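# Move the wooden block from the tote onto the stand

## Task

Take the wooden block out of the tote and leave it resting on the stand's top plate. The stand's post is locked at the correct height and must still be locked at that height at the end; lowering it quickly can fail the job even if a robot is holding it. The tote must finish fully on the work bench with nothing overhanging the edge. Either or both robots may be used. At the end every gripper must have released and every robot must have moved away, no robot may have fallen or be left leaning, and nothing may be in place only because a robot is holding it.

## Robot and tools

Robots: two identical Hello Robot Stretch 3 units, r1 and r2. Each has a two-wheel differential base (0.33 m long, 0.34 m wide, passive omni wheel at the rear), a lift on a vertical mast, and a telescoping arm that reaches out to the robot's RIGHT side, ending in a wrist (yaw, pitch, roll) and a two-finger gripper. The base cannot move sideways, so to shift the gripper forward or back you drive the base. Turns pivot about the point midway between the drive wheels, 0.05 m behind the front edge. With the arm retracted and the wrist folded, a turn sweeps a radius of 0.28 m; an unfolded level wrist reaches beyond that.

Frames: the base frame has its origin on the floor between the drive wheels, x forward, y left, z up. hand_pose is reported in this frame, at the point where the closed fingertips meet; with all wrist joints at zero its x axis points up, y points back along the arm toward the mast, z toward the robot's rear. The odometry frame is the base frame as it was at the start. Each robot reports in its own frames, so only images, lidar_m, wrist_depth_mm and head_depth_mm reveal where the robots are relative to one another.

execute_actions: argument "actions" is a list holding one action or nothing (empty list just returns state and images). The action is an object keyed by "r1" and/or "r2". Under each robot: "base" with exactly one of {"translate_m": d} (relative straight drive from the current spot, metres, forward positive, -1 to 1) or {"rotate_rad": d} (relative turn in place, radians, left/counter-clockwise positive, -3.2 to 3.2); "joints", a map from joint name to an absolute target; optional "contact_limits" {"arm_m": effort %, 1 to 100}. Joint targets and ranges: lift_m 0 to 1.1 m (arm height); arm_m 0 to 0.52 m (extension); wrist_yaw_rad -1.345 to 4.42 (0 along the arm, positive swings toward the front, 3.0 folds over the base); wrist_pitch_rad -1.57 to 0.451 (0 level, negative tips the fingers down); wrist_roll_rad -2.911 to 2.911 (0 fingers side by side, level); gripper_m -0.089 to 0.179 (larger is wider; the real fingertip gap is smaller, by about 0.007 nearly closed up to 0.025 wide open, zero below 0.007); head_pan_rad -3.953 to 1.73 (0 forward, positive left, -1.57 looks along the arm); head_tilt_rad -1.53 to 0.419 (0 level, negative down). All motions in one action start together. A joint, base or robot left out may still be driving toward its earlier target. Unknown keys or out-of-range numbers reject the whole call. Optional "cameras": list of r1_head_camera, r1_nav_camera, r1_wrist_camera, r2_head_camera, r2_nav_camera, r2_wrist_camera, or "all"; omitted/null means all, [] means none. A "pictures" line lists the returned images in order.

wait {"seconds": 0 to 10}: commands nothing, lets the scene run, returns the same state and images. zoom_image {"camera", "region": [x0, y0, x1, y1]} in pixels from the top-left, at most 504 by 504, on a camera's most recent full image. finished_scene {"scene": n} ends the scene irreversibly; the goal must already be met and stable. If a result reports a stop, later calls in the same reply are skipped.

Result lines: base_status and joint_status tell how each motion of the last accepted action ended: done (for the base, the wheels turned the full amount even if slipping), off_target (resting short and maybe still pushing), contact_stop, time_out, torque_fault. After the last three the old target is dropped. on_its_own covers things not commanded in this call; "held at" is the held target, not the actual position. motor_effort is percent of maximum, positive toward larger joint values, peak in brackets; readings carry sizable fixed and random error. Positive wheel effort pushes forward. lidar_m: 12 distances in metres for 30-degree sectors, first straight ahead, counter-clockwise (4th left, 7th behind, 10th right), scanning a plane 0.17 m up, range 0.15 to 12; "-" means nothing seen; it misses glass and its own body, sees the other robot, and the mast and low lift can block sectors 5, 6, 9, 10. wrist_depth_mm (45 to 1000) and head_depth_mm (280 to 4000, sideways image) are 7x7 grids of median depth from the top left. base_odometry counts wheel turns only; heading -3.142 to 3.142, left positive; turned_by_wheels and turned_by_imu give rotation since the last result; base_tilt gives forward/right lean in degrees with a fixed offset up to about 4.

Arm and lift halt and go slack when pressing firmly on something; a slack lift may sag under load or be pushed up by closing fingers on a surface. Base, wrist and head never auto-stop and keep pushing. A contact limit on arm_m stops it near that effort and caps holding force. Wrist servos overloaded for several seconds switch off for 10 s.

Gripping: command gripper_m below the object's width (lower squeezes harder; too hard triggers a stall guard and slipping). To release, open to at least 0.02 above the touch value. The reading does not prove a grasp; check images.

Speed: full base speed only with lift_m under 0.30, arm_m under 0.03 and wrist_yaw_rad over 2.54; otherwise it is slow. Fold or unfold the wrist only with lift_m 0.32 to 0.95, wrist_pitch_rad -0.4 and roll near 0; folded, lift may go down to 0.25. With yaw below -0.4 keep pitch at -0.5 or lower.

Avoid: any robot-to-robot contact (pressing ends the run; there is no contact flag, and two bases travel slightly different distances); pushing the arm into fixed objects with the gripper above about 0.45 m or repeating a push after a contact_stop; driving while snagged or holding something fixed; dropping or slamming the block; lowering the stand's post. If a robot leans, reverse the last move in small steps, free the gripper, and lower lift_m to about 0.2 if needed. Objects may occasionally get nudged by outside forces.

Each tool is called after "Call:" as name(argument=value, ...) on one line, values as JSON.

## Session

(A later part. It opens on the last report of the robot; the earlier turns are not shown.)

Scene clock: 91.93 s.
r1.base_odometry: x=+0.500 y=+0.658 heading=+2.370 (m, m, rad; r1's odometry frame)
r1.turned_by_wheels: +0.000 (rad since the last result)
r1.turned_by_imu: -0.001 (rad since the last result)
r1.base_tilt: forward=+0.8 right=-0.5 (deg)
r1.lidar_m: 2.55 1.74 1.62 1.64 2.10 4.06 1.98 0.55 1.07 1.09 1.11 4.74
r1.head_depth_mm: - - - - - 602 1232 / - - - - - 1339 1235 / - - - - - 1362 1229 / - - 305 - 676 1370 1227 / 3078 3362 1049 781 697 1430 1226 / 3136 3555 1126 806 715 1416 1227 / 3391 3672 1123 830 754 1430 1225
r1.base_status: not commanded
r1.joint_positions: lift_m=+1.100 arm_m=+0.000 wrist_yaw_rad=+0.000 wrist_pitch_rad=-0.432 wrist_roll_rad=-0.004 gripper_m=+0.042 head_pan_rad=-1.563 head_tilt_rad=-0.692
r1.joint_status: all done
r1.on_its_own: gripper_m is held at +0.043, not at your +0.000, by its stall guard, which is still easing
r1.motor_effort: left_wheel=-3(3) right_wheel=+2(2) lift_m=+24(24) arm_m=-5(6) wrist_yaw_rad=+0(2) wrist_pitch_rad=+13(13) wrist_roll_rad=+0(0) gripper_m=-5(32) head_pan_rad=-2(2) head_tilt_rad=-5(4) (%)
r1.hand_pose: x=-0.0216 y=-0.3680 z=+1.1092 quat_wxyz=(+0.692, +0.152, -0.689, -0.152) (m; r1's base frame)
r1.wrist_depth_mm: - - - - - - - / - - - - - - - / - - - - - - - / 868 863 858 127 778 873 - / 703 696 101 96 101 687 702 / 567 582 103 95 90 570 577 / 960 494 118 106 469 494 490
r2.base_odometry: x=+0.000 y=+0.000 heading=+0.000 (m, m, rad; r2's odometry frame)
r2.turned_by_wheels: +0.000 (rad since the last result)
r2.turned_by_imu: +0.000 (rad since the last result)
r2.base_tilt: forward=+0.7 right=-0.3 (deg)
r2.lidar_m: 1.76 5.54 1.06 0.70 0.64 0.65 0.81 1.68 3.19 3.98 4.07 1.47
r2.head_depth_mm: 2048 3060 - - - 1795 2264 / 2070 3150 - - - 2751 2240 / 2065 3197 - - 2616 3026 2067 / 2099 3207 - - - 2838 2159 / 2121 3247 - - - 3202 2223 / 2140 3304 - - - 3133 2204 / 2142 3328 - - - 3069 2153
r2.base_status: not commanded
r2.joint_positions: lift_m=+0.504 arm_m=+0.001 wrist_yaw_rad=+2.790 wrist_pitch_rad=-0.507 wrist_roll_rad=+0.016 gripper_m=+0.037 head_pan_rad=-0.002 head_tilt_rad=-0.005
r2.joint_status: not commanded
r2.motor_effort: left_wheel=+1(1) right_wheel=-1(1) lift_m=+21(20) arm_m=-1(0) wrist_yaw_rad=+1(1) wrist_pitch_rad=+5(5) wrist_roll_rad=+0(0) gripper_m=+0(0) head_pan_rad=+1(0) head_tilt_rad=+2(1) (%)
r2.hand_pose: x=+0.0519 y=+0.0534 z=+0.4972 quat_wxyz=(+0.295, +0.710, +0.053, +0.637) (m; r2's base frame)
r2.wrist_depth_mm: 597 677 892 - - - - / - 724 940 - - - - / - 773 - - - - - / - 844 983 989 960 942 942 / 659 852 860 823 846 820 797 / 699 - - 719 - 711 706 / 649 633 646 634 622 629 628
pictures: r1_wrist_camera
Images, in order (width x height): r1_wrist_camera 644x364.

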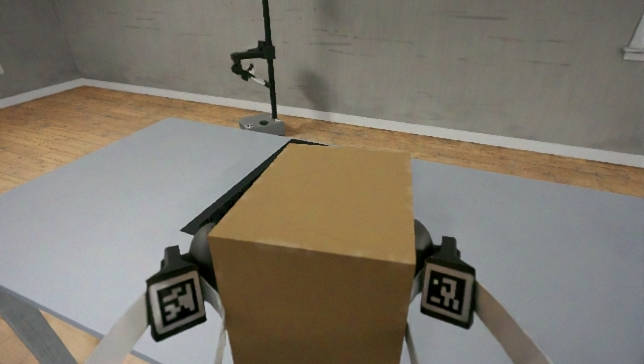

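Call:
execute_actions(actions=[{"r1":{"base":{"translate_m":0.1},"joints":{"gripper_m":-0.01}}}], cameras=[])

Call:
execute_actions(actions=[{"r1":{"base":{"rotate_rad":3.09}}}], cameras=[])

Call:
execute_actions(actions=[{"r1":{"base":{"translate_m":1.0}}}], cameras=[])

Call:
execute_actions(actions=[{"r1":{"base":{"translate_m":0.3}}}], cameras=[])

Call:
execute_actions(actions=[{"r1":{"base":{"rotate_rad":1.57},"joints":{"lift_m":1.1}}}], cameras=["r1_nav_camera"])

Call:
execute_actions(actions=[{"r1":{"joints":{"wrist_pitch_rad":0.0,"arm_m":0.12,"head_pan_rad":-1.57,"head_tilt_rad":-0.4}}}], cameras=["r1_head_camera","r1_wrist_camera","r1_nav_camera"])

Scene clock: 112.43 s.
r1.base_odometry: x=+0.428 y=+0.728 heading=+2.370 (m, m, rad; r1's odometry frame)
r1.turned_by_wheels: +0.000 (rad since the last result)
r1.turned_by_imu: -0.001 (rad since the last result)
r1.base_tilt: forward=+0.8 right=-0.5 (deg)
r1.lidar_m: 2.48 1.69 1.58 1.61 2.04 4.16 2.08 0.65 1.12 1.13 1.05 4.64
r1.head_depth_mm: - - - - - 1341 1234 / - - - - - 1372 1232 / - - - - - 1402 1232 / - - 305 - 696 1424 1229 / 3025 3381 1184 807 734 1433 1230 / 3246 3597 1127 861 755 1422 1223 / 3412 3690 1125 859 1570 1424 1226
r1.base_status: done
r1.joint_positions: lift_m=+1.100 arm_m=+0.000 wrist_yaw_rad=+0.000 wrist_pitch_rad=-0.432 wrist_roll_rad=-0.004 gripper_m=+0.002 head_pan_rad=-1.563 head_tilt_rad=-0.692
r1.joint_status: gripper_m off_target (ended at +0.002, target -0.010)
r1.on_its_own: gripper_m is held at +0.002, not at your -0.010, by its stall guard, which is still easing
r1.motor_effort: left_wheel=-3(5) right_wheel=+2(6) lift_m=+24(24) arm_m=-5(4) wrist_yaw_rad=+0(1) wrist_pitch_rad=+13(13) wrist_roll_rad=+0(0) gripper_m=-18(100) head_pan_rad=-1(1) head_tilt_rad=-4(5) (%)
r1.hand_pose: x=-0.0216 y=-0.3680 z=+1.1092 quat_wxyz=(+0.692, +0.152, -0.689, -0.152) (m; r1's base frame)
r1.wrist_depth_mm: - - - - - - - / - - - - - - - / - - - - - - - / - 866 860 127 699 857 - / 687 686 101 97 102 683 680 / 770 586 102 95 90 577 584 / - - 118 106 463 486 509
r2.base_odometry: x=+0.000 y=+0.000 heading=+0.000 (m, m, rad; r2's odometry frame)
r2.turned_by_wheels: +0.000 (rad since the last result)
r2.turned_by_imu: -0.001 (rad since the last result)
r2.base_tilt: forward=+0.6 right=-0.3 (deg)
r2.lidar_m: 1.76 5.56 1.06 0.70 0.64 0.65 0.81 1.68 3.21 4.01 4.07 1.47
r2.head_depth_mm: 2049 3124 - - - 1792 2267 / 2080 3159 - - - 2737 2275 / 2087 3189 - - 2621 2988 2045 / 2098 3218 - - - 2861 2126 / 2116 3258 - - - 3193 2185 / 2139 3328 - - - 3155 2172 / 2139 3331 - - - 3116 2173
r2.base_status: not commanded
r2.joint_positions: lift_m=+0.504 arm_m=+0.001 wrist_yaw_rad=+2.790 wrist_pitch_rad=-0.507 wrist_roll_rad=+0.016 gripper_m=+0.037 head_pan_rad=-0.002 head_tilt_rad=-0.005
r2.joint_status: not commanded
r2.motor_effort: left_wheel=+1(1) right_wheel=-1(1) lift_m=+21(20) arm_m=+0(1) wrist_yaw_rad=+0(0) wrist_pitch_rad=+4(5) wrist_roll_rad=+0(0) gripper_m=-1(1) head_pan_rad=+1(0) head_tilt_rad=+2(2) (%)
r2.hand_pose: x=+0.0519 y=+0.0534 z=+0.4972 quat_wxyz=(+0.295, +0.710, +0.053, +0.637) (m; r2's base frame)
r2.wrist_depth_mm: 592 684 871 - - - - / - 720 944 - - - - / - 772 - - - - - / - 857 942 975 959 974 941 / 660 853 845 824 843 808 801 / 700 - - 710 - 701 700 / 652 644 638 633 630 627 633
pictures: none
No camera images: the call's "cameras" was empty. Leave "cameras" out to get every camera's image.

Scene clock: 118.30 s.
r1.base_odometry: x=+0.428 y=+0.728 heading=-0.824 (m, m, rad; r1's odometry frame)
r1.turned_by_wheels: +3.090 (rad since the last result)
r1.turned_by_imu: +3.122 (rad since the last result)
r1.base_tilt: forward=+0.8 right=-0.6 (deg)
r1.lidar_m: 2.08 0.65 1.11 1.12 1.05 4.64 2.73 1.74 1.58 1.59 1.94 3.83
r1.head_depth_mm: - - - - - 1442 1236 / - - - - - 1398 1233 / - - - - - 1401 1230 / - - 305 - 1659 1431 1230 / 1480 1663 1800 2035 1707 1428 1224 / 1526 1709 1946 2108 1700 1422 1225 / 1578 1771 2033 2097 1700 1415 1221
r1.base_status: done
r1.joint_positions: lift_m=+1.100 arm_m=+0.000 wrist_yaw_rad=+0.000 wrist_pitch_rad=-0.432 wrist_roll_rad=-0.004 gripper_m=+0.033 head_pan_rad=-1.563 head_tilt_rad=-0.692
r1.joint_status: not commanded
r1.on_its_own: gripper_m is held at +0.032, not at your -0.010, by its stall guard, which is still easing
r1.motor_effort: left_wheel=-3(7) right_wheel=+2(6) lift_m=+24(24) arm_m=-6(6) wrist_yaw_rad=+0(0) wrist_pitch_rad=+13(13) wrist_roll_rad=+0(0) gripper_m=-26(38) head_pan_rad=-3(2) head_tilt_rad=-5(4) (%)
r1.hand_pose: x=-0.0216 y=-0.3680 z=+1.1092 quat_wxyz=(+0.692, +0.152, -0.689, -0.152) (m; r1's base frame)
r1.wrist_depth_mm: - - - - - - - / - - - - - - - / - - - - - - - / - - - 127 - - - / - - 101 97 102 - - / - - 102 96 90 - - / - - 118 106 - - -
r2.base_odometry: x=+0.000 y=+0.000 heading=+0.000 (m, m, rad; r2's odometry frame)
r2.turned_by_wheels: +0.000 (rad since the last result)
r2.turned_by_imu: -0.001 (rad since the last result)
r2.base_tilt: forward=+0.6 right=-0.1 (deg)
r2.lidar_m: 1.76 5.54 1.06 0.70 0.64 0.65 0.81 1.69 3.21 4.01 4.07 1.47
r2.head_depth_mm: 2036 3101 - - - 1777 2259 / 2085 3116 - - - 2743 2252 / 2065 3132 - - 2632 3101 2061 / 2103 3186 - - - 2860 2133 / 2103 3262 - - - 3148 2214 / 2143 3351 - - - 3160 2173 / 2156 3401 - - - 3170 2149
r2.base_status: not commanded
r2.joint_positions: lift_m=+0.504 arm_m=+0.001 wrist_yaw_rad=+2.790 wrist_pitch_rad=-0.507 wrist_roll_rad=+0.016 gripper_m=+0.037 head_pan_rad=-0.002 head_tilt_rad=-0.005
r2.joint_status: not commanded
r2.motor_effort: left_wheel=+1(1) right_wheel=-1(1) lift_m=+20(20) arm_m=-1(0) wrist_yaw_rad=+0(0) wrist_pitch_rad=+5(5) wrist_roll_rad=+0(1) gripper_m=+0(0) head_pan_rad=+1(1) head_tilt_rad=+2(2) (%)
r2.hand_pose: x=+0.0519 y=+0.0534 z=+0.4972 quat_wxyz=(+0.295, +0.710, +0.053, +0.637) (m; r2's base frame)
r2.wrist_depth_mm: 584 691 882 - - - - / - 726 951 - - - - / - 775 - - - - - / - 837 948 967 946 946 954 / 656 843 840 823 853 811 803 / 696 - - 726 - 711 704 / 650 640 639 632 630 630 621
pictures: none
No camera images: the call's "cameras" was empty. Leave "cameras" out to get every camera's image.

Scene clock: 129.80 s.
r1.base_odometry: x=+1.107 y=-0.006 heading=-0.824 (m, m, rad; r1's odometry frame)
r1.turned_by_wheels: +0.000 (rad since the last result)
r1.turned_by_imu: +0.000 (rad since the last result)
r1.base_tilt: forward=+0.7 right=-0.4 (deg)
r1.lidar_m: 1.08 3.13 2.85 0.88 0.94 0.46 3.33 2.12 1.93 1.94 2.39 3.22
r1.head_depth_mm: - - - - - 1431 1229 / - - - - - 1400 1229 / - - - - - 1398 1229 / - - 306 - 1662 1426 1228 / 1817 2056 2221 2036 1712 1428 1229 / 1884 2115 2400 2113 1697 1421 1225 / 1938 2183 2452 2108 1704 1425 1223
r1.base_status: done
r1.joint_positions: lift_m=+1.100 arm_m=+0.000 wrist_yaw_rad=+0.000 wrist_pitch_rad=-0.432 wrist_roll_rad=-0.004 gripper_m=+0.046 head_pan_rad=-1.563 head_tilt_rad=-0.692
r1.joint_status: not commanded
r1.on_its_own: gripper_m is held at +0.045, not at your -0.010, by its stall guard, which is not easing now
r1.motor_effort: left_wheel=-3(4) right_wheel=+2(7) lift_m=+24(24) arm_m=-5(6) wrist_yaw_rad=+1(1) wrist_pitch_rad=+13(13) wrist_roll_rad=+0(0) gripper_m=-20(26) head_pan_rad=-1(2) head_tilt_rad=-5(5) (%)
r1.hand_pose: x=-0.0216 y=-0.3680 z=+1.1092 quat_wxyz=(+0.692, +0.152, -0.689, -0.152) (m; r1's base frame)
r1.wrist_depth_mm: - - - - - - - / - - - - - - - / - - - - - - - / - - - 127 - - - / - - 100 97 102 - - / - - 102 96 90 - - / - - 118 106 - - -
r2.base_odometry: x=+0.000 y=+0.000 heading=+0.000 (m, m, rad; r2's odometry frame)
r2.turned_by_wheels: +0.000 (rad since the last result)
r2.turned_by_imu: -0.001 (rad since the last result)
r2.base_tilt: forward=+0.6 right=-0.4 (deg)
r2.lidar_m: 1.76 5.55 1.06 0.70 0.64 0.65 0.81 1.68 3.20 4.00 4.08 1.47
r2.head_depth_mm: 2051 3102 - - - 1773 2250 / 2056 3137 - - - 2746 2262 / 2098 3193 - - 2628 2874 2050 / 2116 3247 - - - 2828 2137 / 2117 3278 - - - 3149 2208 / 2155 3305 - - - 3193 2190 / 2120 3289 - - - 3113 2173
r2.base_status: not commanded
r2.joint_positions: lift_m=+0.504 arm_m=+0.001 wrist_yaw_rad=+2.790 wrist_pitch_rad=-0.507 wrist_roll_rad=+0.016 gripper_m=+0.037 head_pan_rad=-0.002 head_tilt_rad=-0.005
r2.joint_status: not commanded
r2.motor_effort: left_wheel=+1(1) right_wheel=-1(1) lift_m=+20(20) arm_m=-1(0) wrist_yaw_rad=+0(0) wrist_pitch_rad=+5(5) wrist_roll_rad=+0(0) gripper_m=+0(0) head_pan_rad=-1(0) head_tilt_rad=+2(2) (%)
r2.hand_pose: x=+0.0519 y=+0.0534 z=+0.4972 quat_wxyz=(+0.295, +0.710, +0.053, +0.637) (m; r2's base frame)
r2.wrist_depth_mm: 594 686 889 - - - - / - 727 943 - - - - / - 770 - - - - - / - 851 951 983 960 960 946 / 659 846 841 825 834 821 800 / 693 - - 710 - 709 700 / 647 639 639 638 629 635 623
pictures: none
No camera images: the call's "cameras" was empty. Leave "cameras" out to get every camera's image.

Scene clock: 134.13 s.
r1.base_odometry: x=+1.311 y=-0.226 heading=-0.824 (m, m, rad; r1's odometry frame)
r1.turned_by_wheels: +0.000 (rad since the last result)
r1.turned_by_imu: +0.000 (rad since the last result)
r1.base_tilt: forward=+0.9 right=-0.6 (deg)
r1.lidar_m: 0.77 3.03 2.74 2.77 1.23 0.73 3.50 2.24 2.03 2.05 2.51 2.93
r1.head_depth_mm: - - - - - 1435 1231 / - - - - - 1401 1232 / - - - - - 1403 1232 / - - 306 - 1662 1429 1222 / 1913 2163 2347 2039 1702 1422 1223 / 1976 2232 2490 2107 1707 1426 1223 / 2051 2295 2526 2103 1694 1420 1225
r1.base_status: done
r1.joint_positions: lift_m=+1.100 arm_m=+0.000 wrist_yaw_rad=+0.000 wrist_pitch_rad=-0.432 wrist_roll_rad=-0.004 gripper_m=+0.046 head_pan_rad=-1.563 head_tilt_rad=-0.692
r1.joint_status: not commanded
r1.on_its_own: gripper_m is held at +0.045, not at your -0.010, by its stall guard, which is not easing now
r1.motor_effort: left_wheel=-3(3) right_wheel=+2(7) lift_m=+24(24) arm_m=-5(5) wrist_yaw_rad=+0(0) wrist_pitch_rad=+13(13) wrist_roll_rad=+0(0) gripper_m=-22(21) head_pan_rad=-2(1) head_tilt_rad=-5(5) (%)
r1.hand_pose: x=-0.0216 y=-0.3680 z=+1.1092 quat_wxyz=(+0.692, +0.152, -0.689, -0.152) (m; r1's base frame)
r1.wrist_depth_mm: - - - - - - - / - - - - - - - / - - - - - - - / - - - 127 - - - / - - 101 97 102 - - / - - 103 96 90 - - / - - 118 106 - - -
r2.base_odometry: x=+0.000 y=+0.000 heading=+0.000 (m, m, rad; r2's odometry frame)
r2.turned_by_wheels: +0.000 (rad since the last result)
r2.turned_by_imu: +0.000 (rad since the last result)
r2.base_tilt: forward=+0.5 right=-0.3 (deg)
r2.lidar_m: 1.76 5.53 1.06 0.70 0.64 0.65 0.81 1.68 3.20 4.02 4.09 1.47
r2.head_depth_mm: 2034 3112 - - - 1789 2278 / 2083 3143 - - - 2745 2281 / 2097 3205 - - 2643 3066 2065 / 2119 3194 - - - 2859 2138 / 2116 3320 - - - 3215 2215 / 2134 3293 - - - 3178 2173 / 2147 3293 - - - 3104 2178
r2.base_status: not commanded
r2.joint_positions: lift_m=+0.504 arm_m=+0.001 wrist_yaw_rad=+2.790 wrist_pitch_rad=-0.507 wrist_roll_rad=+0.016 gripper_m=+0.037 head_pan_rad=-0.002 head_tilt_rad=-0.005
r2.joint_status: not commanded
r2.motor_effort: left_wheel=+1(0) right_wheel=+0(1) lift_m=+20(20) arm_m=+0(0) wrist_yaw_rad=+0(0) wrist_pitch_rad=+4(5) wrist_roll_rad=+0(0) gripper_m=-1(0) head_pan_rad=+1(0) head_tilt_rad=+2(2) (%)
r2.hand_pose: x=+0.0519 y=+0.0534 z=+0.4972 quat_wxyz=(+0.295, +0.710, +0.053, +0.637) (m; r2's base frame)
r2.wrist_depth_mm: 593 687 893 - - - - / - 714 941 - - - - / - 771 - - - - - / - 842 965 965 958 957 917 / 654 861 843 829 850 799 804 / 706 - - 715 - 703 701 / 645 652 640 636 629 628 627
pictures: none
No camera images: the call's "cameras" was empty. Leave "cameras" out to get every camera's image.

Scene clock: 137.57 s.
r1.base_odometry: x=+1.311 y=-0.226 heading=+0.746 (m, m, rad; r1's odometry frame)
r1.turned_by_wheels: +1.570 (rad since the last result)
r1.turned_by_imu: +1.586 (rad since the last result)
r1.base_tilt: forward=+0.8 right=-0.6 (deg)
r1.lidar_m: 2.75 0.98 0.73 3.51 2.25 2.04 2.05 2.50 2.94 0.78 3.04 2.75
r1.head_depth_mm: - - - - - 1435 1233 / - - - - - 1402 1232 / - - - - - 1398 1234 / - - 305 - 1619 1384 1231 / 2759 3134 804 1965 1610 1385 1227 / 2865 3224 2656 2099 1691 1430 1226 / 2951 3329 2729 2111 1697 1419 1219
r1.base_status: done
r1.joint_positions: lift_m=+1.100 arm_m=+0.000 wrist_yaw_rad=+0.000 wrist_pitch_rad=-0.432 wrist_roll_rad=-0.004 gripper_m=+0.046 head_pan_rad=-1.563 head_tilt_rad=-0.692
r1.joint_status: all done
r1.on_its_own: gripper_m is held at +0.045, not at your -0.010, by its stall guard, which is not easing now
r1.motor_effort: left_wheel=-3(7) right_wheel=+2(6) lift_m=+24(25) arm_m=-5(5) wrist_yaw_rad=+1(0) wrist_pitch_rad=+13(13) wrist_roll_rad=+0(0) gripper_m=-22(21) head_pan_rad=-2(1) head_tilt_rad=-6(4) (%)
r1.hand_pose: x=-0.0216 y=-0.3680 z=+1.1092 quat_wxyz=(+0.692, +0.152, -0.689, -0.152) (m; r1's base frame)
r1.wrist_depth_mm: - - - - - - - / - - - - - - - / - - - - - - - / - - - 127 - - - / - - 101 97 101 - - / - - 102 96 90 - - / - - 118 106 - - -
r2.base_odometry: x=+0.000 y=+0.000 heading=+0.000 (m, m, rad; r2's odometry frame)
r2.turned_by_wheels: +0.000 (rad since the last result)
r2.turned_by_imu: +0.000 (rad since the last result)
r2.base_tilt: forward=+0.8 right=-0.2 (deg)
r2.lidar_m: 1.76 5.54 1.06 0.69 0.64 0.65 0.81 1.69 3.18 4.00 4.08 1.47
r2.head_depth_mm: 2059 3050 - - - 1785 2260 / 2064 3116 - - - 2765 2240 / 2095 3211 - - 2626 3029 2068 / 2097 3219 - - - 2858 2142 / 2132 3247 - - - 3180 2213 / 2160 3284 - - - 3199 2186 / 2131 3325 - - - 3117 2185
r2.base_status: not commanded
r2.joint_positions: lift_m=+0.504 arm_m=+0.001 wrist_yaw_rad=+2.790 wrist_pitch_rad=-0.507 wrist_roll_rad=+0.016 gripper_m=+0.037 head_pan_rad=-0.002 head_tilt_rad=-0.005
r2.joint_status: not commanded
r2.motor_effort: left_wheel=+1(0) right_wheel=-1(0) lift_m=+21(20) arm_m=+0(0) wrist_yaw_rad=+0(0) wrist_pitch_rad=+5(5) wrist_roll_rad=+0(1) gripper_m=+1(1) head_pan_rad=-1(0) head_tilt_rad=+2(2) (%)
r2.hand_pose: x=+0.0519 y=+0.0534 z=+0.4972 quat_wxyz=(+0.295, +0.710, +0.053, +0.637) (m; r2's base frame)
r2.wrist_depth_mm: 593 688 874 - - - - / - 722 959 - - - - / - 777 989 - - - - / - 838 946 984 935 957 949 / 652 835 851 841 841 805 808 / 695 - - 717 - 701 712 / 655 640 641 637 632 628 624
pictures: r1_nav_camera (sideways: a quarter turn counterclockwise sets it upright)
Images, in order (width x height): r1_nav_camera 672x504.

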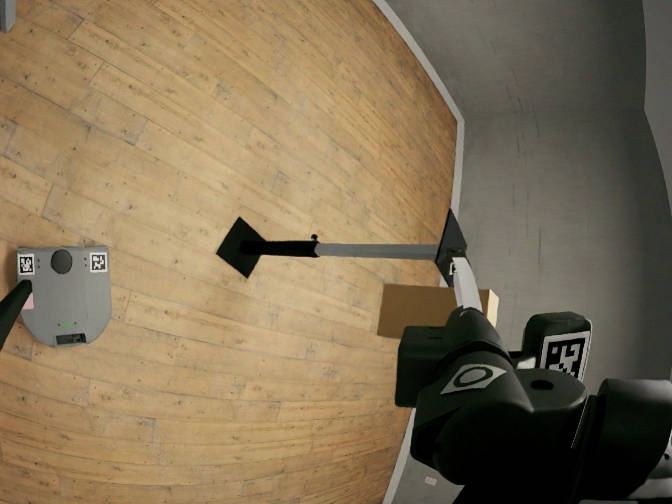

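Scene clock: 139.70 s.
r1.base_odometry: x=+1.311 y=-0.226 heading=+0.746 (m, m, rad; r1's odometry frame)
r1.turned_by_wheels: +0.000 (rad since the last result)
r1.turned_by_imu: +0.000 (rad since the last result)
r1.base_tilt: forward=+0.8 right=-0.5 (deg)
r1.lidar_m: 2.76 0.98 0.73 3.53 2.25 2.03 2.05 2.51 2.93 0.77 3.04 2.75
r1.head_depth_mm: 2443 - - - 2417 1838 1477 / 2520 - - - 2427 1835 1477 / 2593 2731 - - 2306 1821 1470 / 2715 2830 - - 2327 1836 1434 / 2791 2934 3133 3328 2137 1718 1395 / 2849 3091 3283 3432 2424 1831 1475 / 2953 3170 3398 3537 2436 1836 1466
r1.base_status: not commanded
r1.joint_positions: lift_m=+1.100 arm_m=+0.120 wrist_yaw_rad=+0.001 wrist_pitch_rad=-0.046 wrist_roll_rad=-0.004 gripper_m=+0.045 head_pan_rad=-1.563 head_tilt_rad=-0.408
r1.joint_status: all done
r1.on_its_own: gripper_m is held at +0.045, not at your -0.010, by its stall guard, which is not easing now
r1.motor_effort: left_wheel=-3(4) right_wheel=+2(3) lift_m=+24(24) arm_m=+6(7) wrist_yaw_rad=-1(2) wrist_pitch_rad=+18(22) wrist_roll_rad=+0(0) gripper_m=-12(21) head_pan_rad=-3(1) head_tilt_rad=+4(28) (%)
r1.hand_pose: x=-0.0213 y=-0.5194 z=+1.2025 quat_wxyz=(+0.709, +0.017, -0.705, -0.016) (m; r1's base frame)
r1.wrist_depth_mm: - - - - - - - / - - - - - - - / - - - - - - - / - - - - - - - / - - - 129 - - - / - - 129 124 - - - / - - 126 120 - - -
r2.base_odometry: x=+0.000 y=+0.000 heading=+0.000 (m, m, rad; r2's odometry frame)
r2.turned_by_wheels: +0.000 (rad since the last result)
r2.turned_by_imu: +0.000 (rad since the last result)
r2.base_tilt: forward=+0.7 right=+0.0 (deg)
r2.lidar_m: 1.76 5.55 1.06 0.70 0.64 0.65 0.81 1.68 3.20 4.03 4.07 1.47
r2.head_depth_mm: 2056 3162 - - - 1786 2289 / 2063 3155 - - - 2754 2227 / 2075 3183 - - 2604 3054 2072 / 2106 3248 - - - 2814 2146 / 2140 3286 - - - 3179 2216 / 2143 3315 - - - 3190 2178 / 2138 3372 - - - 3091 2148
r2.base_status: not commanded
r2.joint_positions: lift_m=+0.504 arm_m=+0.001 wrist_yaw_rad=+2.790 wrist_pitch_rad=-0.507 wrist_roll_rad=+0.016 gripper_m=+0.037 head_pan_rad=-0.002 head_tilt_rad=-0.005
r2.joint_status: not commanded
r2.motor_effort: left_wheel=+0(0) right_wheel=-1(1) lift_m=+21(20) arm_m=+1(0) wrist_yaw_rad=+0(0) wrist_pitch_rad=+5(4) wrist_roll_rad=+0(0) gripper_m=+0(1) head_pan_rad=+0(0) head_tilt_rad=+2(2) (%)
r2.hand_pose: x=+0.0519 y=+0.0534 z=+0.4972 quat_wxyz=(+0.295, +0.710, +0.053, +0.637) (m; r2's base frame)
r2.wrist_depth_mm: 583 686 886 - - - - / - 719 949 - - - - / - 781 998 - - - - / - 837 960 956 973 943 957 / 663 857 849 816 846 809 799 / 703 - - 718 - 715 710 / 642 637 638 634 634 630 622
pictures: r1_head_camera (sideways: a quarter turn clockwise sets it upright), r1_nav_camera (sideways: a quarter turn counterclockwise sets it upright), r1_wrist_camera
Images, in order (width x height): r1_head_camera 896x504, r1_nav_camera 672x504, r1_wrist_camera 644x364.

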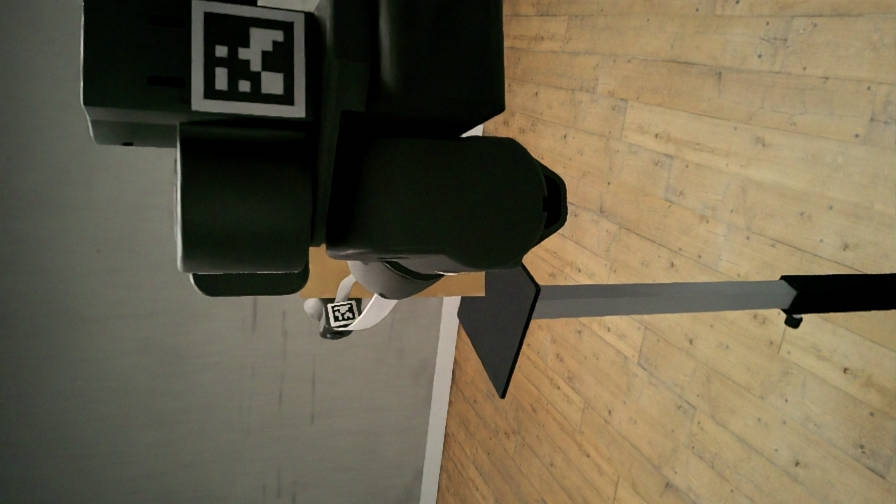

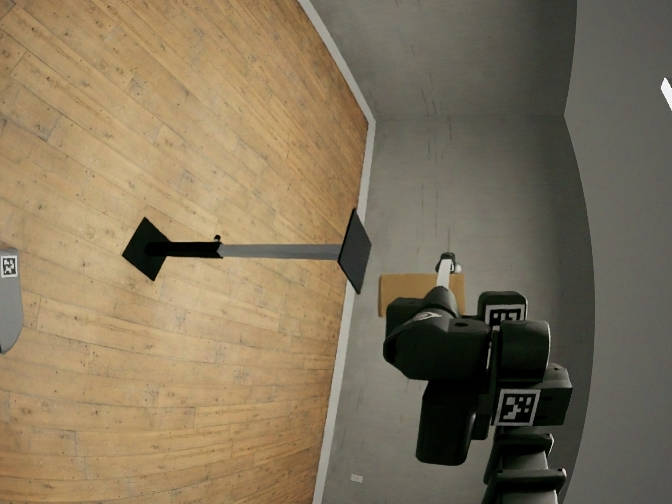

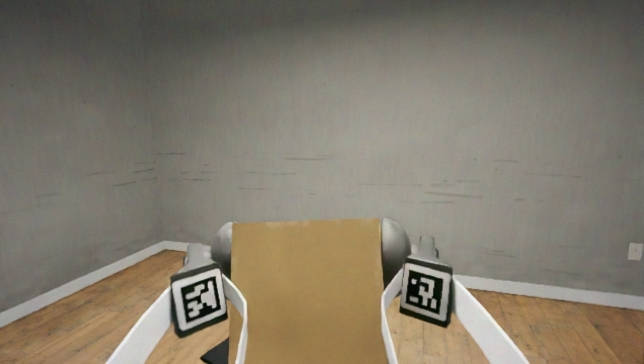

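Call:
execute_actions(actions=[{"r1":{"base":{"translate_m":0.05},"joints":{"gripper_m":-0.02,"arm_m":0.39}}}], cameras=["r1_head_camera","r1_nav_camera"])

Scene clock: 155.73 s.
r1.base_odometry: x=+1.348 y=-0.192 heading=+0.746 (m, m, rad; r1's odometry frame)
r1.turned_by_wheels: +0.000 (rad since the last result)
r1.turned_by_imu: -0.001 (rad since the last result)
r1.base_tilt: forward=+0.8 right=-0.5 (deg)
r1.lidar_m: 2.71 0.94 0.71 3.59 2.30 2.08 2.10 2.56 2.95 0.77 2.99 2.70
r1.head_depth_mm: 2485 - 2815 2985 2428 1825 1471 / 2546 2714 2895 3075 2419 1830 1478 / 2652 - 3031 3106 2424 1825 1472 / 2726 2833 715 3195 2122 1710 1358 / 2809 2993 3215 3353 2411 1828 1475 / 2868 3104 3296 3500 2429 1838 1474 / 3004 3204 3471 3582 2420 1834 1470
r1.base_status: done
r1.joint_positions: lift_m=+1.100 arm_m=+0.390 wrist_yaw_rad=+0.001 wrist_pitch_rad=-0.045 wrist_roll_rad=-0.004 gripper_m=-0.007 head_pan_rad=-1.563 head_tilt_rad=-0.408
r1.joint_status: gripper_m off_target (ended at -0.007, target -0.020); the others done
r1.on_its_own: gripper_m is held at -0.008, not at your -0.020, by its stall guard, which is still easing
r1.motor_effort: left_wheel=-3(4) right_wheel=+2(7) lift_m=+24(24) arm_m=+6(5) wrist_yaw_rad=-1(1) wrist_pitch_rad=+18(18) wrist_roll_rad=+1(1) gripper_m=-34(100) head_pan_rad=-2(2) head_tilt_rad=+4(3) (%)
r1.hand_pose: x=-0.0213 y=-0.7894 z=+1.2027 quat_wxyz=(+0.709, +0.017, -0.705, -0.016) (m; r1's base frame)
r1.wrist_depth_mm: - - - - - - - / - - - - - - - / - - - - - - - / - - - - - - - / - - - 128 - - - / - - 130 124 - - - / - - 127 120 - - -
r2.base_odometry: x=+0.000 y=+0.000 heading=+0.000 (m, m, rad; r2's odometry frame)
r2.turned_by_wheels: +0.000 (rad since the last result)
r2.turned_by_imu: -0.001 (rad since the last result)
r2.base_tilt: forward=+0.6 right=-0.4 (deg)
r2.lidar_m: 1.77 5.53 1.06 0.70 0.64 0.65 0.81 1.68 3.19 4.02 4.06 1.47
r2.head_depth_mm: 2049 3108 - - - 1784 2255 / 2064 3118 - - - 2754 2250 / 2095 3142 - - 2641 3041 2050 / 2112 3235 - - - 2842 2158 / 2127 3348 - - - 3252 2216 / 2120 3324 - - - 3154 2174 / 2155 3367 - - - 3131 2181
r2.base_status: not commanded
r2.joint_positions: lift_m=+0.504 arm_m=+0.001 wrist_yaw_rad=+2.790 wrist_pitch_rad=-0.507 wrist_roll_rad=+0.016 gripper_m=+0.037 head_pan_rad=-0.002 head_tilt_rad=-0.005
r2.joint_status: not commanded
r2.motor_effort: left_wheel=+1(1) right_wheel=-1(1) lift_m=+20(20) arm_m=+0(0) wrist_yaw_rad=+0(0) wrist_pitch_rad=+4(5) wrist_roll_rad=+0(1) gripper_m=+0(1) head_pan_rad=+1(0) head_tilt_rad=+2(1) (%)
r2.hand_pose: x=+0.0519 y=+0.0534 z=+0.4972 quat_wxyz=(+0.295, +0.710, +0.053, +0.637) (m; r2's base frame)
r2.wrist_depth_mm: 585 676 886 - - - - / - 728 937 - - - - / - 770 994 - - - - / - 835 947 982 973 967 944 / 646 863 840 827 840 814 814 / 687 - - 712 - 714 706 / 644 638 639 635 632 628 631
pictures: r1_head_camera (sideways: a quarter turn clockwise sets it upright), r1_nav_camera (sideways: a quarter turn counterclockwise sets it upright)
Images, in order (width x height): r1_head_camera 896x504, r1_nav_camera 672x504.

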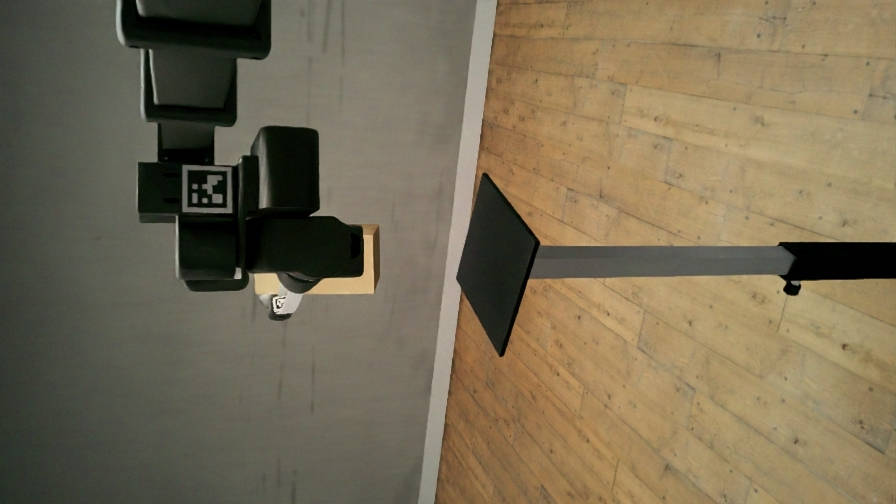

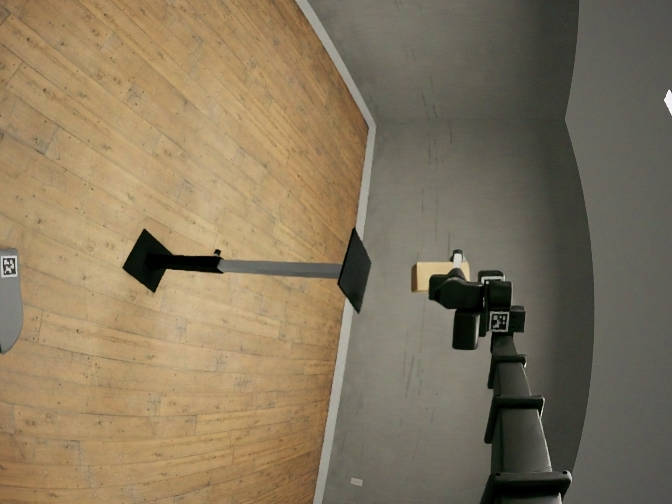

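Call:
execute_actions(actions=[{"r1":{"joints":{"lift_m":0.98}}}], cameras=["r1_head_camera"])

Scene clock: 161.67 s.
r1.base_odometry: x=+1.348 y=-0.192 heading=+0.746 (m, m, rad; r1's odometry frame)
r1.turned_by_wheels: +0.000 (rad since the last result)
r1.turned_by_imu: -0.001 (rad since the last result)
r1.base_tilt: forward=+0.7 right=-0.5 (deg)
r1.lidar_m: 2.71 0.94 0.72 3.60 2.30 2.08 2.10 2.55 2.95 0.78 2.98 2.70
r1.head_depth_mm: 2495 2639 2807 - 2226 1826 1474 / 2563 2698 2861 3132 2410 1834 1476 / 2638 2810 2939 - 2417 1833 1467 / 2708 2906 3053 - 2135 1721 1354 / 2783 3000 3194 3338 2433 1828 1468 / 2865 3094 3362 3442 2418 1834 1475 / 2980 3219 3421 3600 2420 1836 1470
r1.base_status: not commanded
r1.joint_positions: lift_m=+0.980 arm_m=+0.390 wrist_yaw_rad=+0.001 wrist_pitch_rad=-0.045 wrist_roll_rad=-0.004 gripper_m=+0.021 head_pan_rad=-1.563 head_tilt_rad=-0.408
r1.joint_status: all done
r1.on_its_own: gripper_m is held at +0.019, not at your -0.020, by its stall guard, which is still easing
r1.motor_effort: left_wheel=-3(3) right_wheel=+2(2) lift_m=+14(21) arm_m=+6(5) wrist_yaw_rad=-1(1) wrist_pitch_rad=+18(18) wrist_roll_rad=+1(1) gripper_m=-22(25) head_pan_rad=-3(2) head_tilt_rad=+3(4) (%)
r1.hand_pose: x=-0.0213 y=-0.7895 z=+1.0834 quat_wxyz=(+0.709, +0.016, -0.705, -0.016) (m; r1's base frame)
r1.wrist_depth_mm: - - - - - - - / - - - - - - - / - - - - - - - / - - - - - - - / - - - 128 - - - / - - 129 123 - - - / - - 127 120 - - -
r2.base_odometry: x=+0.000 y=+0.000 heading=+0.000 (m, m, rad; r2's odometry frame)
r2.turned_by_wheels: +0.000 (rad since the last result)
r2.turned_by_imu: -0.001 (rad since the last result)
r2.base_tilt: forward=+0.9 right=-0.4 (deg)
r2.lidar_m: 1.77 5.54 1.06 0.70 0.64 0.65 0.81 1.68 3.20 3.99 4.06 1.47
r2.head_depth_mm: 2053 3081 - - - 1786 2264 / 2076 3157 - - - 2717 2265 / 2085 3139 - - 2635 3063 2045 / 2090 3232 - - - 2862 2156 / 2113 3253 - - - 3193 2199 / 2157 3293 - - - 3190 2179 / 2185 3326 - - - 3080 2179
r2.base_status: not commanded
r2.joint_positions: lift_m=+0.504 arm_m=+0.001 wrist_yaw_rad=+2.790 wrist_pitch_rad=-0.507 wrist_roll_rad=+0.016 gripper_m=+0.037 head_pan_rad=-0.002 head_tilt_rad=-0.005
r2.joint_status: not commanded
r2.motor_effort: left_wheel=+1(1) right_wheel=-1(1) lift_m=+20(20) arm_m=+1(1) wrist_yaw_rad=+0(0) wrist_pitch_rad=+5(5) wrist_roll_rad=+1(0) gripper_m=+0(0) head_pan_rad=+0(1) head_tilt_rad=+2(2) (%)
r2.hand_pose: x=+0.0519 y=+0.0534 z=+0.4972 quat_wxyz=(+0.295, +0.710, +0.053, +0.637) (m; r2's base frame)
r2.wrist_depth_mm: 585 692 896 - - - - / - 724 950 - - - - / - 775 - - - - - / - 849 950 971 954 934 941 / 651 854 858 833 851 813 810 / 701 - - 720 - 707 700 / 647 632 638 637 633 622 623
pictures: r1_head_camera (sideways: a quarter turn clockwise sets it upright)
Images, in order (width x height): r1_head_camera 896x504.

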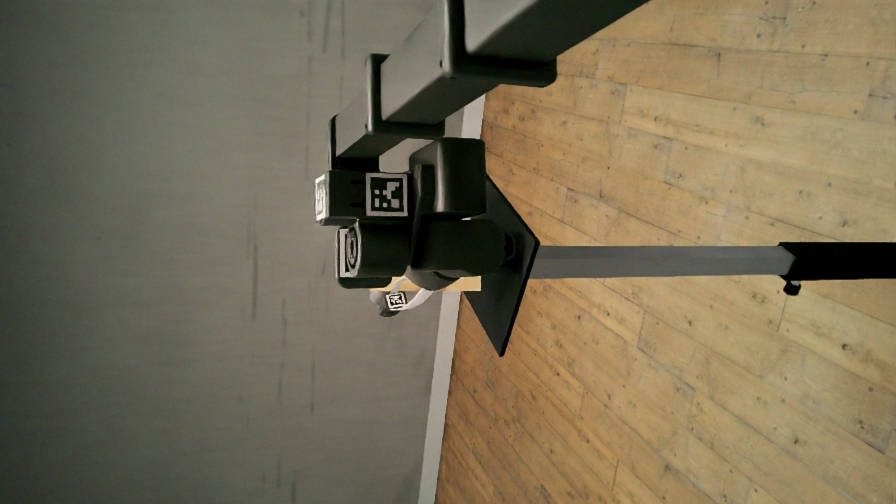

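Call:
execute_actions(actions=[{"r1":{"joints":{"lift_m":0.945}}}], cameras=["r1_head_camera"])

Scene clock: 168.40 s.
r1.base_odometry: x=+1.348 y=-0.192 heading=+0.746 (m, m, rad; r1's odometry frame)
r1.turned_by_wheels: +0.000 (rad since the last result)
r1.turned_by_imu: -0.001 (rad since the last result)
r1.base_tilt: forward=+0.8 right=-0.6 (deg)
r1.lidar_m: 2.71 0.94 0.71 3.58 2.29 2.08 2.09 2.57 2.95 0.78 2.97 2.70
r1.head_depth_mm: 2496 2621 2824 2947 - 1765 1479 / 2542 2712 2889 - 2357 1836 1473 / 2643 2810 2973 - 2386 1835 1459 / 2691 2900 3094 - 2130 1720 1358 / 2787 2978 3178 3339 2415 1835 1472 / 2865 3112 3313 3468 2423 1839 1477 / 2977 3205 3447 3619 2407 1836 1467
r1.base_status: not commanded
r1.joint_positions: lift_m=+0.945 arm_m=+0.390 wrist_yaw_rad=+0.000 wrist_pitch_rad=+0.002 wrist_roll_rad=-0.004 gripper_m=+0.027 head_pan_rad=-1.563 head_tilt_rad=-0.408
r1.joint_status: all done
r1.on_its_own: gripper_m is held at +0.026, not at your -0.020, by its stall guard, which is not easing now
r1.motor_effort: left_wheel=-3(3) right_wheel=+2(3) lift_m=+11(12) arm_m=+6(5) wrist_yaw_rad=-1(1) wrist_pitch_rad=-1(18) wrist_roll_rad=+1(0) gripper_m=-21(19) head_pan_rad=-2(2) head_tilt_rad=+4(4) (%)
r1.hand_pose: x=-0.0214 y=-0.7909 z=+1.0605 quat_wxyz=(+0.709, +0.000, -0.705, +0.000) (m; r1's base frame)
r1.wrist_depth_mm: - - - - - - - / - - - - - - - / - - - - - - - / - - - - - - - / - - - 128 - - - / - - 129 123 - - - / - - 127 120 - - -
r2.base_odometry: x=+0.000 y=+0.000 heading=+0.000 (m, m, rad; r2's odometry frame)
r2.turned_by_wheels: +0.000 (rad since the last result)
r2.turned_by_imu: +0.000 (rad since the last result)
r2.base_tilt: forward=+0.7 right=-0.2 (deg)
r2.lidar_m: 1.76 5.55 1.06 0.70 0.64 0.65 0.81 1.68 3.22 4.00 4.07 1.47
r2.head_depth_mm: 2020 3157 - - - 1790 2276 / 2054 3113 - - - 2725 2256 / 2108 3167 - - 2621 3048 2052 / 2113 3264 - - - 2830 2147 / 2097 3262 - - - 3182 2195 / 2143 3301 - - - 3167 2199 / 2160 3323 - - - 3116 2159
r2.base_status: not commanded
r2.joint_positions: lift_m=+0.504 arm_m=+0.001 wrist_yaw_rad=+2.790 wrist_pitch_rad=-0.507 wrist_roll_rad=+0.016 gripper_m=+0.037 head_pan_rad=-0.002 head_tilt_rad=-0.005
r2.joint_status: not commanded
r2.motor_effort: left_wheel=+0(1) right_wheel=-1(1) lift_m=+20(20) arm_m=+0(1) wrist_yaw_rad=+0(1) wrist_pitch_rad=+5(5) wrist_roll_rad=+0(0) gripper_m=+0(1) head_pan_rad=+0(1) head_tilt_rad=+2(2) (%)
r2.hand_pose: x=+0.0519 y=+0.0534 z=+0.4972 quat_wxyz=(+0.295, +0.710, +0.053, +0.637) (m; r2's base frame)
r2.wrist_depth_mm: 593 681 887 - - - - / - 724 969 - - - - / - 768 - - - - - / - 853 956 970 972 952 933 / 654 851 846 840 837 814 802 / 698 - - 703 - 719 700 / 649 643 639 636 630 627 634
pictures: r1_head_camera (sideways: a quarter turn clockwise sets it upright)
Images, in order (width x height): r1_head_camera 896x504.

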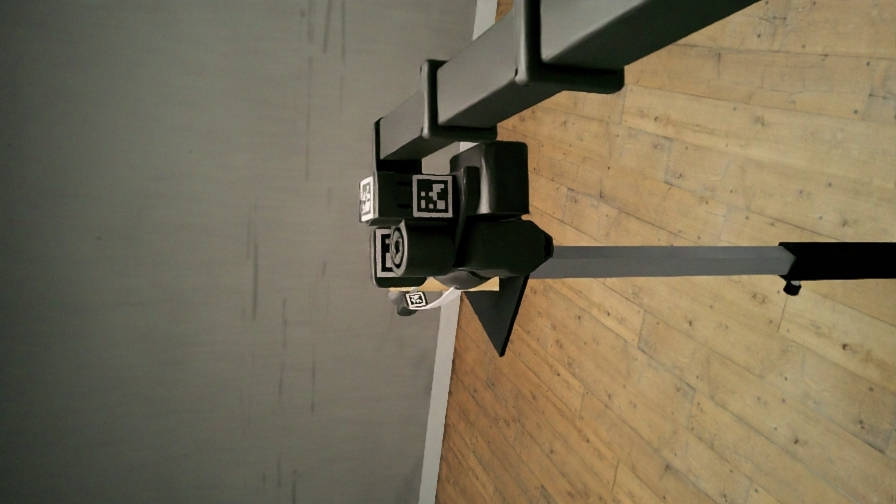

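Wrist pitch effort fell from 18 to about 0, so the block is likely resting on the plate. Release, raise, retract, then verify.

Call:
execute_actions(actions=[{"r1":{"joints":{"gripper_m":0.15}}}], cameras=[])

Call:
execute_actions(actions=[{"r1":{"joints":{"lift_m":1.1,"wrist_pitch_rad":0.3}}}], cameras=[])

Call:
execute_actions(actions=[{"r1":{"joints":{"arm_m":0.0}}}], cameras=["r1_nav_camera","r2_nav_camera"])

Scene clock: 176.77 s.
r1.base_odometry: x=+1.348 y=-0.192 heading=+0.746 (m, m, rad; r1's odometry frame)
r1.turned_by_wheels: +0.000 (rad since the last result)
r1.turned_by_imu: -0.001 (rad since the last result)
r1.base_tilt: forward=+0.8 right=-0.5 (deg)
r1.lidar_m: 2.71 0.93 0.71 3.58 2.30 2.09 2.10 2.56 2.95 0.78 2.98 2.70
r1.head_depth_mm: 2504 2641 2791 2973 - 1781 1469 / 2583 2727 2889 - 2378 1845 1469 / 2645 2819 2982 - 2363 1833 1474 / 2728 2908 3060 - 2171 1718 1361 / 2791 2966 3211 3365 2413 1832 1467 / 2904 3075 3295 3456 2417 1833 1474 / 2972 3200 3428 3582 2433 1826 1471
r1.base_status: not commanded
r1.joint_positions: lift_m=+0.945 arm_m=+0.390 wrist_yaw_rad=+0.002 wrist_pitch_rad=-0.014 wrist_roll_rad=-0.004 gripper_m=+0.150 head_pan_rad=-1.563 head_tilt_rad=-0.408
r1.joint_status: all done
r1.motor_effort: left_wheel=-2(4) right_wheel=+1(3) lift_m=+12(12) arm_m=+7(5) wrist_yaw_rad=-3(4) wrist_pitch_rad=+6(6) wrist_roll_rad=+0(1) gripper_m=-1(82) head_pan_rad=-1(2) head_tilt_rad=+4(3) (%)
r1.hand_pose: x=-0.0209 y=-0.7904 z=+1.0563 quat_wxyz=(+0.709, +0.006, -0.705, -0.005) (m; r1's base frame)
r1.wrist_depth_mm: - - - - - - - / - - - - - - - / - - - - - - - / - - - - - - - / - - - 161 - - - / - - 124 106 - - - / - - 94 89 88 - -
r2.base_odometry: x=+0.000 y=+0.000 heading=+0.000 (m, m, rad; r2's odometry frame)
r2.turned_by_wheels: +0.000 (rad since the last result)
r2.turned_by_imu: +0.000 (rad since the last result)
r2.base_tilt: forward=+0.6 right=+0.0 (deg)
r2.lidar_m: 1.76 5.54 1.06 0.69 0.64 0.65 0.81 1.68 3.22 4.02 4.08 1.47
r2.head_depth_mm: 2058 3091 - - - 1800 2269 / 2076 3141 - - - 2727 2251 / 2084 3151 - - 2615 3072 2055 / 2096 3182 - - - 2863 2134 / 2122 3267 - - - 3176 2197 / 2109 3266 - - - 3192 2177 / 2123 3413 - - - 3123 2186
r2.base_status: not commanded
r2.joint_positions: lift_m=+0.504 arm_m=+0.001 wrist_yaw_rad=+2.790 wrist_pitch_rad=-0.507 wrist_roll_rad=+0.016 gripper_m=+0.037 head_pan_rad=-0.002 head_tilt_rad=-0.005
r2.joint_status: not commanded
r2.motor_effort: left_wheel=+1(0) right_wheel=-1(1) lift_m=+20(20) arm_m=+0(0) wrist_yaw_rad=+1(0) wrist_pitch_rad=+4(5) wrist_roll_rad=+0(1) gripper_m=-1(0) head_pan_rad=+0(1) head_tilt_rad=+2(2) (%)
r2.hand_pose: x=+0.0519 y=+0.0534 z=+0.4972 quat_wxyz=(+0.295, +0.710, +0.053, +0.637) (m; r2's base frame)
r2.wrist_depth_mm: 587 689 867 - - - - / - 716 957 - - - - / - 781 - - - - - / - 840 950 977 974 954 943 / 653 840 847 827 848 805 805 / 698 - - 727 - 707 711 / 646 640 632 641 629 630 621
pictures: none
No camera images: the call's "cameras" was empty. Leave "cameras" out to get every camera's image.

Scene clock: 179.00 s.
r1.base_odometry: x=+1.348 y=-0.192 heading=+0.746 (m, m, rad; r1's odometry frame)
r1.turned_by_wheels: +0.000 (rad since the last result)
r1.turned_by_imu: +0.000 (rad since the last result)
r1.base_tilt: forward=+0.8 right=-0.5 (deg)
r1.lidar_m: 2.72 0.93 0.71 3.61 2.30 2.08 2.09 2.57 2.95 0.77 2.99 2.70
r1.head_depth_mm: 2497 - 2802 2966 2424 1839 1473 / 2561 2718 2905 3067 2423 1831 1474 / 2633 - 3031 3155 2448 1842 1469 / 2730 - 3171 743 2144 1718 1361 / 2808 2979 3206 3352 2427 1833 1475 / 2899 3089 3304 3518 2440 1833 1476 / 2973 3194 3446 3548 2437 1823 1470
r1.base_status: not commanded
r1.joint_positions: lift_m=+1.100 arm_m=+0.390 wrist_yaw_rad=+0.002 wrist_pitch_rad=+0.277 wrist_roll_rad=-0.004 gripper_m=+0.150 head_pan_rad=-1.563 head_tilt_rad=-0.408
r1.joint_status: all done
r1.motor_effort: left_wheel=-2(2) right_wheel=+1(1) lift_m=+23(23) arm_m=+6(5) wrist_yaw_rad=-2(3) wrist_pitch_rad=+9(10) wrist_roll_rad=+1(0) gripper_m=+0(0) head_pan_rad=-2(1) head_tilt_rad=+3(4) (%)
r1.hand_pose: x=-0.0209 y=-0.7876 z=+1.2854 quat_wxyz=(+0.702, -0.097, -0.699, +0.098) (m; r1's base frame)
r1.wrist_depth_mm: - - - - - - - / - - - - - - - / - - - - - - - / - - - - - - - / - - - - - - - / - - - - - - - / - - - - - - -
r2.base_odometry: x=+0.000 y=+0.000 heading=+0.000 (m, m, rad; r2's odometry frame)
r2.turned_by_wheels: +0.000 (rad since the last result)
r2.turned_by_imu: +0.000 (rad since the last result)
r2.base_tilt: forward=+0.6 right=-0.2 (deg)
r2.lidar_m: 1.76 5.55 1.06 0.70 0.64 0.65 0.81 1.68 3.20 3.99 4.09 1.47
r2.head_depth_mm: 2055 3099 - - - 1787 2266 / 2054 3143 - - - 2747 2259 / 2087 3145 - - 2613 3021 2049 / 2097 3182 - - - 2801 2151 / 2124 3269 - - - 3188 2202 / 2145 3328 - - - 3196 2185 / 2161 3356 - - - 3118 2175
r2.base_status: not commanded
r2.joint_positions: lift_m=+0.504 arm_m=+0.001 wrist_yaw_rad=+2.790 wrist_pitch_rad=-0.507 wrist_roll_rad=+0.016 gripper_m=+0.037 head_pan_rad=-0.002 head_tilt_rad=-0.005
r2.joint_status: not commanded
r2.motor_effort: left_wheel=+1(0) right_wheel=-1(1) lift_m=+21(20) arm_m=+1(1) wrist_yaw_rad=+0(1) wrist_pitch_rad=+5(5) wrist_roll_rad=+0(0) gripper_m=+0(0) head_pan_rad=+0(1) head_tilt_rad=+2(2) (%)
r2.hand_pose: x=+0.0519 y=+0.0534 z=+0.4972 quat_wxyz=(+0.295, +0.710, +0.053, +0.637) (m; r2's base frame)
r2.wrist_depth_mm: 593 689 885 - - - - / - 719 948 - - - - / - 787 - - - - - / - 849 965 979 967 952 952 / 653 842 833 820 839 808 797 / 692 - - 704 - 709 703 / 647 637 640 633 635 627 624
pictures: none
No camera images: the call's "cameras" was empty. Leave "cameras" out to get every camera's image.

Scene clock: 183.07 s.
r1.base_odometry: x=+1.348 y=-0.192 heading=+0.746 (m, m, rad; r1's odometry frame)
r1.turned_by_wheels: +0.000 (rad since the last result)
r1.turned_by_imu: -0.001 (rad since the last result)
r1.base_tilt: forward=+0.9 right=-0.5 (deg)
r1.lidar_m: 2.71 0.93 0.71 3.60 2.30 2.08 2.09 2.55 2.94 0.78 2.98 2.69
r1.head_depth_mm: 2504 2623 - - - - 1434 / 2521 - - - - - 1391 / 2591 - - - - - 1396 / 2686 - - - 2169 1322 1355 / 2790 2981 3212 3321 2426 1836 1475 / 2883 3051 3356 3504 2419 1832 1473 / 3001 3194 3454 3576 2441 1836 1471
r1.base_status: not commanded
r1.joint_positions: lift_m=+1.100 arm_m=+0.000 wrist_yaw_rad=+0.001 wrist_pitch_rad=+0.278 wrist_roll_rad=-0.004 gripper_m=+0.150 head_pan_rad=-1.563 head_tilt_rad=-0.408
r1.joint_status: all done
r1.motor_effort: left_wheel=-2(2) right_wheel=+1(1) lift_m=+23(23) arm_m=-6(6) wrist_yaw_rad=-1(3) wrist_pitch_rad=+9(9) wrist_roll_rad=+0(1) gripper_m=-2(0) head_pan_rad=-1(1) head_tilt_rad=+4(3) (%)
r1.hand_pose: x=-0.0212 y=-0.3984 z=+1.2855 quat_wxyz=(+0.702, -0.097, -0.699, +0.098) (m; r1's base frame)
r1.wrist_depth_mm: - - - - - - - / - - - - - - - / - - - - - - - / - - - - - - - / - - - - - - - / - - - - - - - / - - - - - - -
r2.base_odometry: x=+0.000 y=+0.000 heading=+0.000 (m, m, rad; r2's odometry frame)
r2.turned_by_wheels: +0.000 (rad since the last result)
r2.turned_by_imu: +0.000 (rad since the last result)
r2.base_tilt: forward=+0.8 right=-0.2 (deg)
r2.lidar_m: 1.76 5.55 1.06 0.70 0.64 0.65 0.81 1.68 3.21 4.02 4.08 1.47
r2.head_depth_mm: 2051 3097 - - - 1770 2274 / 2077 3162 - - - 2745 2249 / 2095 3191 - - 2611 3055 2053 / 2096 3246 - - - 2833 2141 / 2125 3312 - - - 3198 2221 / 2140 3291 - - - 3201 2179 / 2164 3315 - - - 3096 2156
r2.base_status: not commanded
r2.joint_positions: lift_m=+0.504 arm_m=+0.001 wrist_yaw_rad=+2.790 wrist_pitch_rad=-0.507 wrist_roll_rad=+0.016 gripper_m=+0.037 head_pan_rad=-0.002 head_tilt_rad=-0.005
r2.joint_status: not commanded
r2.motor_effort: left_wheel=+1(0) right_wheel=+0(0) lift_m=+21(20) arm_m=-1(0) wrist_yaw_rad=+0(0) wrist_pitch_rad=+5(5) wrist_roll_rad=+0(1) gripper_m=-1(1) head_pan_rad=+0(1) head_tilt_rad=+2(2) (%)
r2.hand_pose: x=+0.0519 y=+0.0534 z=+0.4972 quat_wxyz=(+0.295, +0.710, +0.053, +0.637) (m; r2's base frame)
r2.wrist_depth_mm: 593 682 885 - - - - / - 709 962 - - - - / - 767 - - - - - / - 832 949 971 958 947 927 / 654 844 859 819 850 814 803 / 697 - - 725 - 710 705 / 647 637 652 637 628 632 627
pictures: r1_nav_camera (sideways: a quarter turn counterclockwise sets it upright), r2_nav_camera (sideways: a quarter turn counterclockwise sets it upright)
Images, in order (width x height): r1_nav_camera 672x504, r2_nav_camera 672x504.

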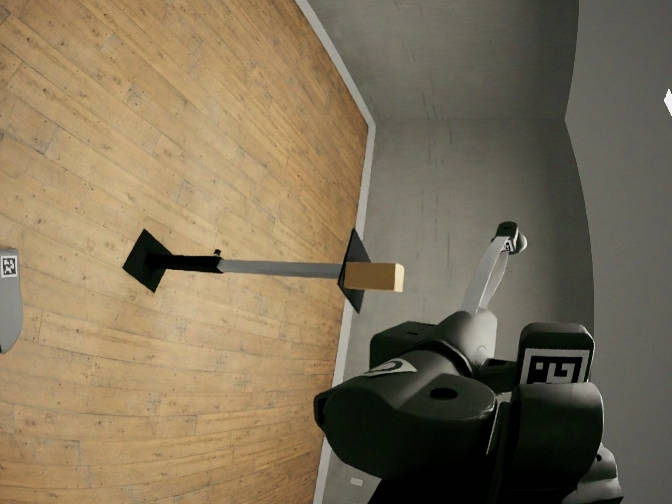

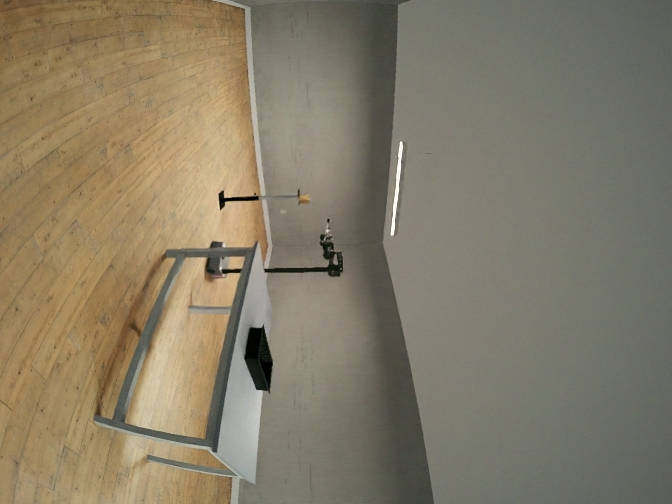

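The block stands on the plate, the tote is unchanged on the bench, and the arm is clear. Finishing scene 2.

Call:
finished_scene(scene=2)

The scene is finished: the task was done.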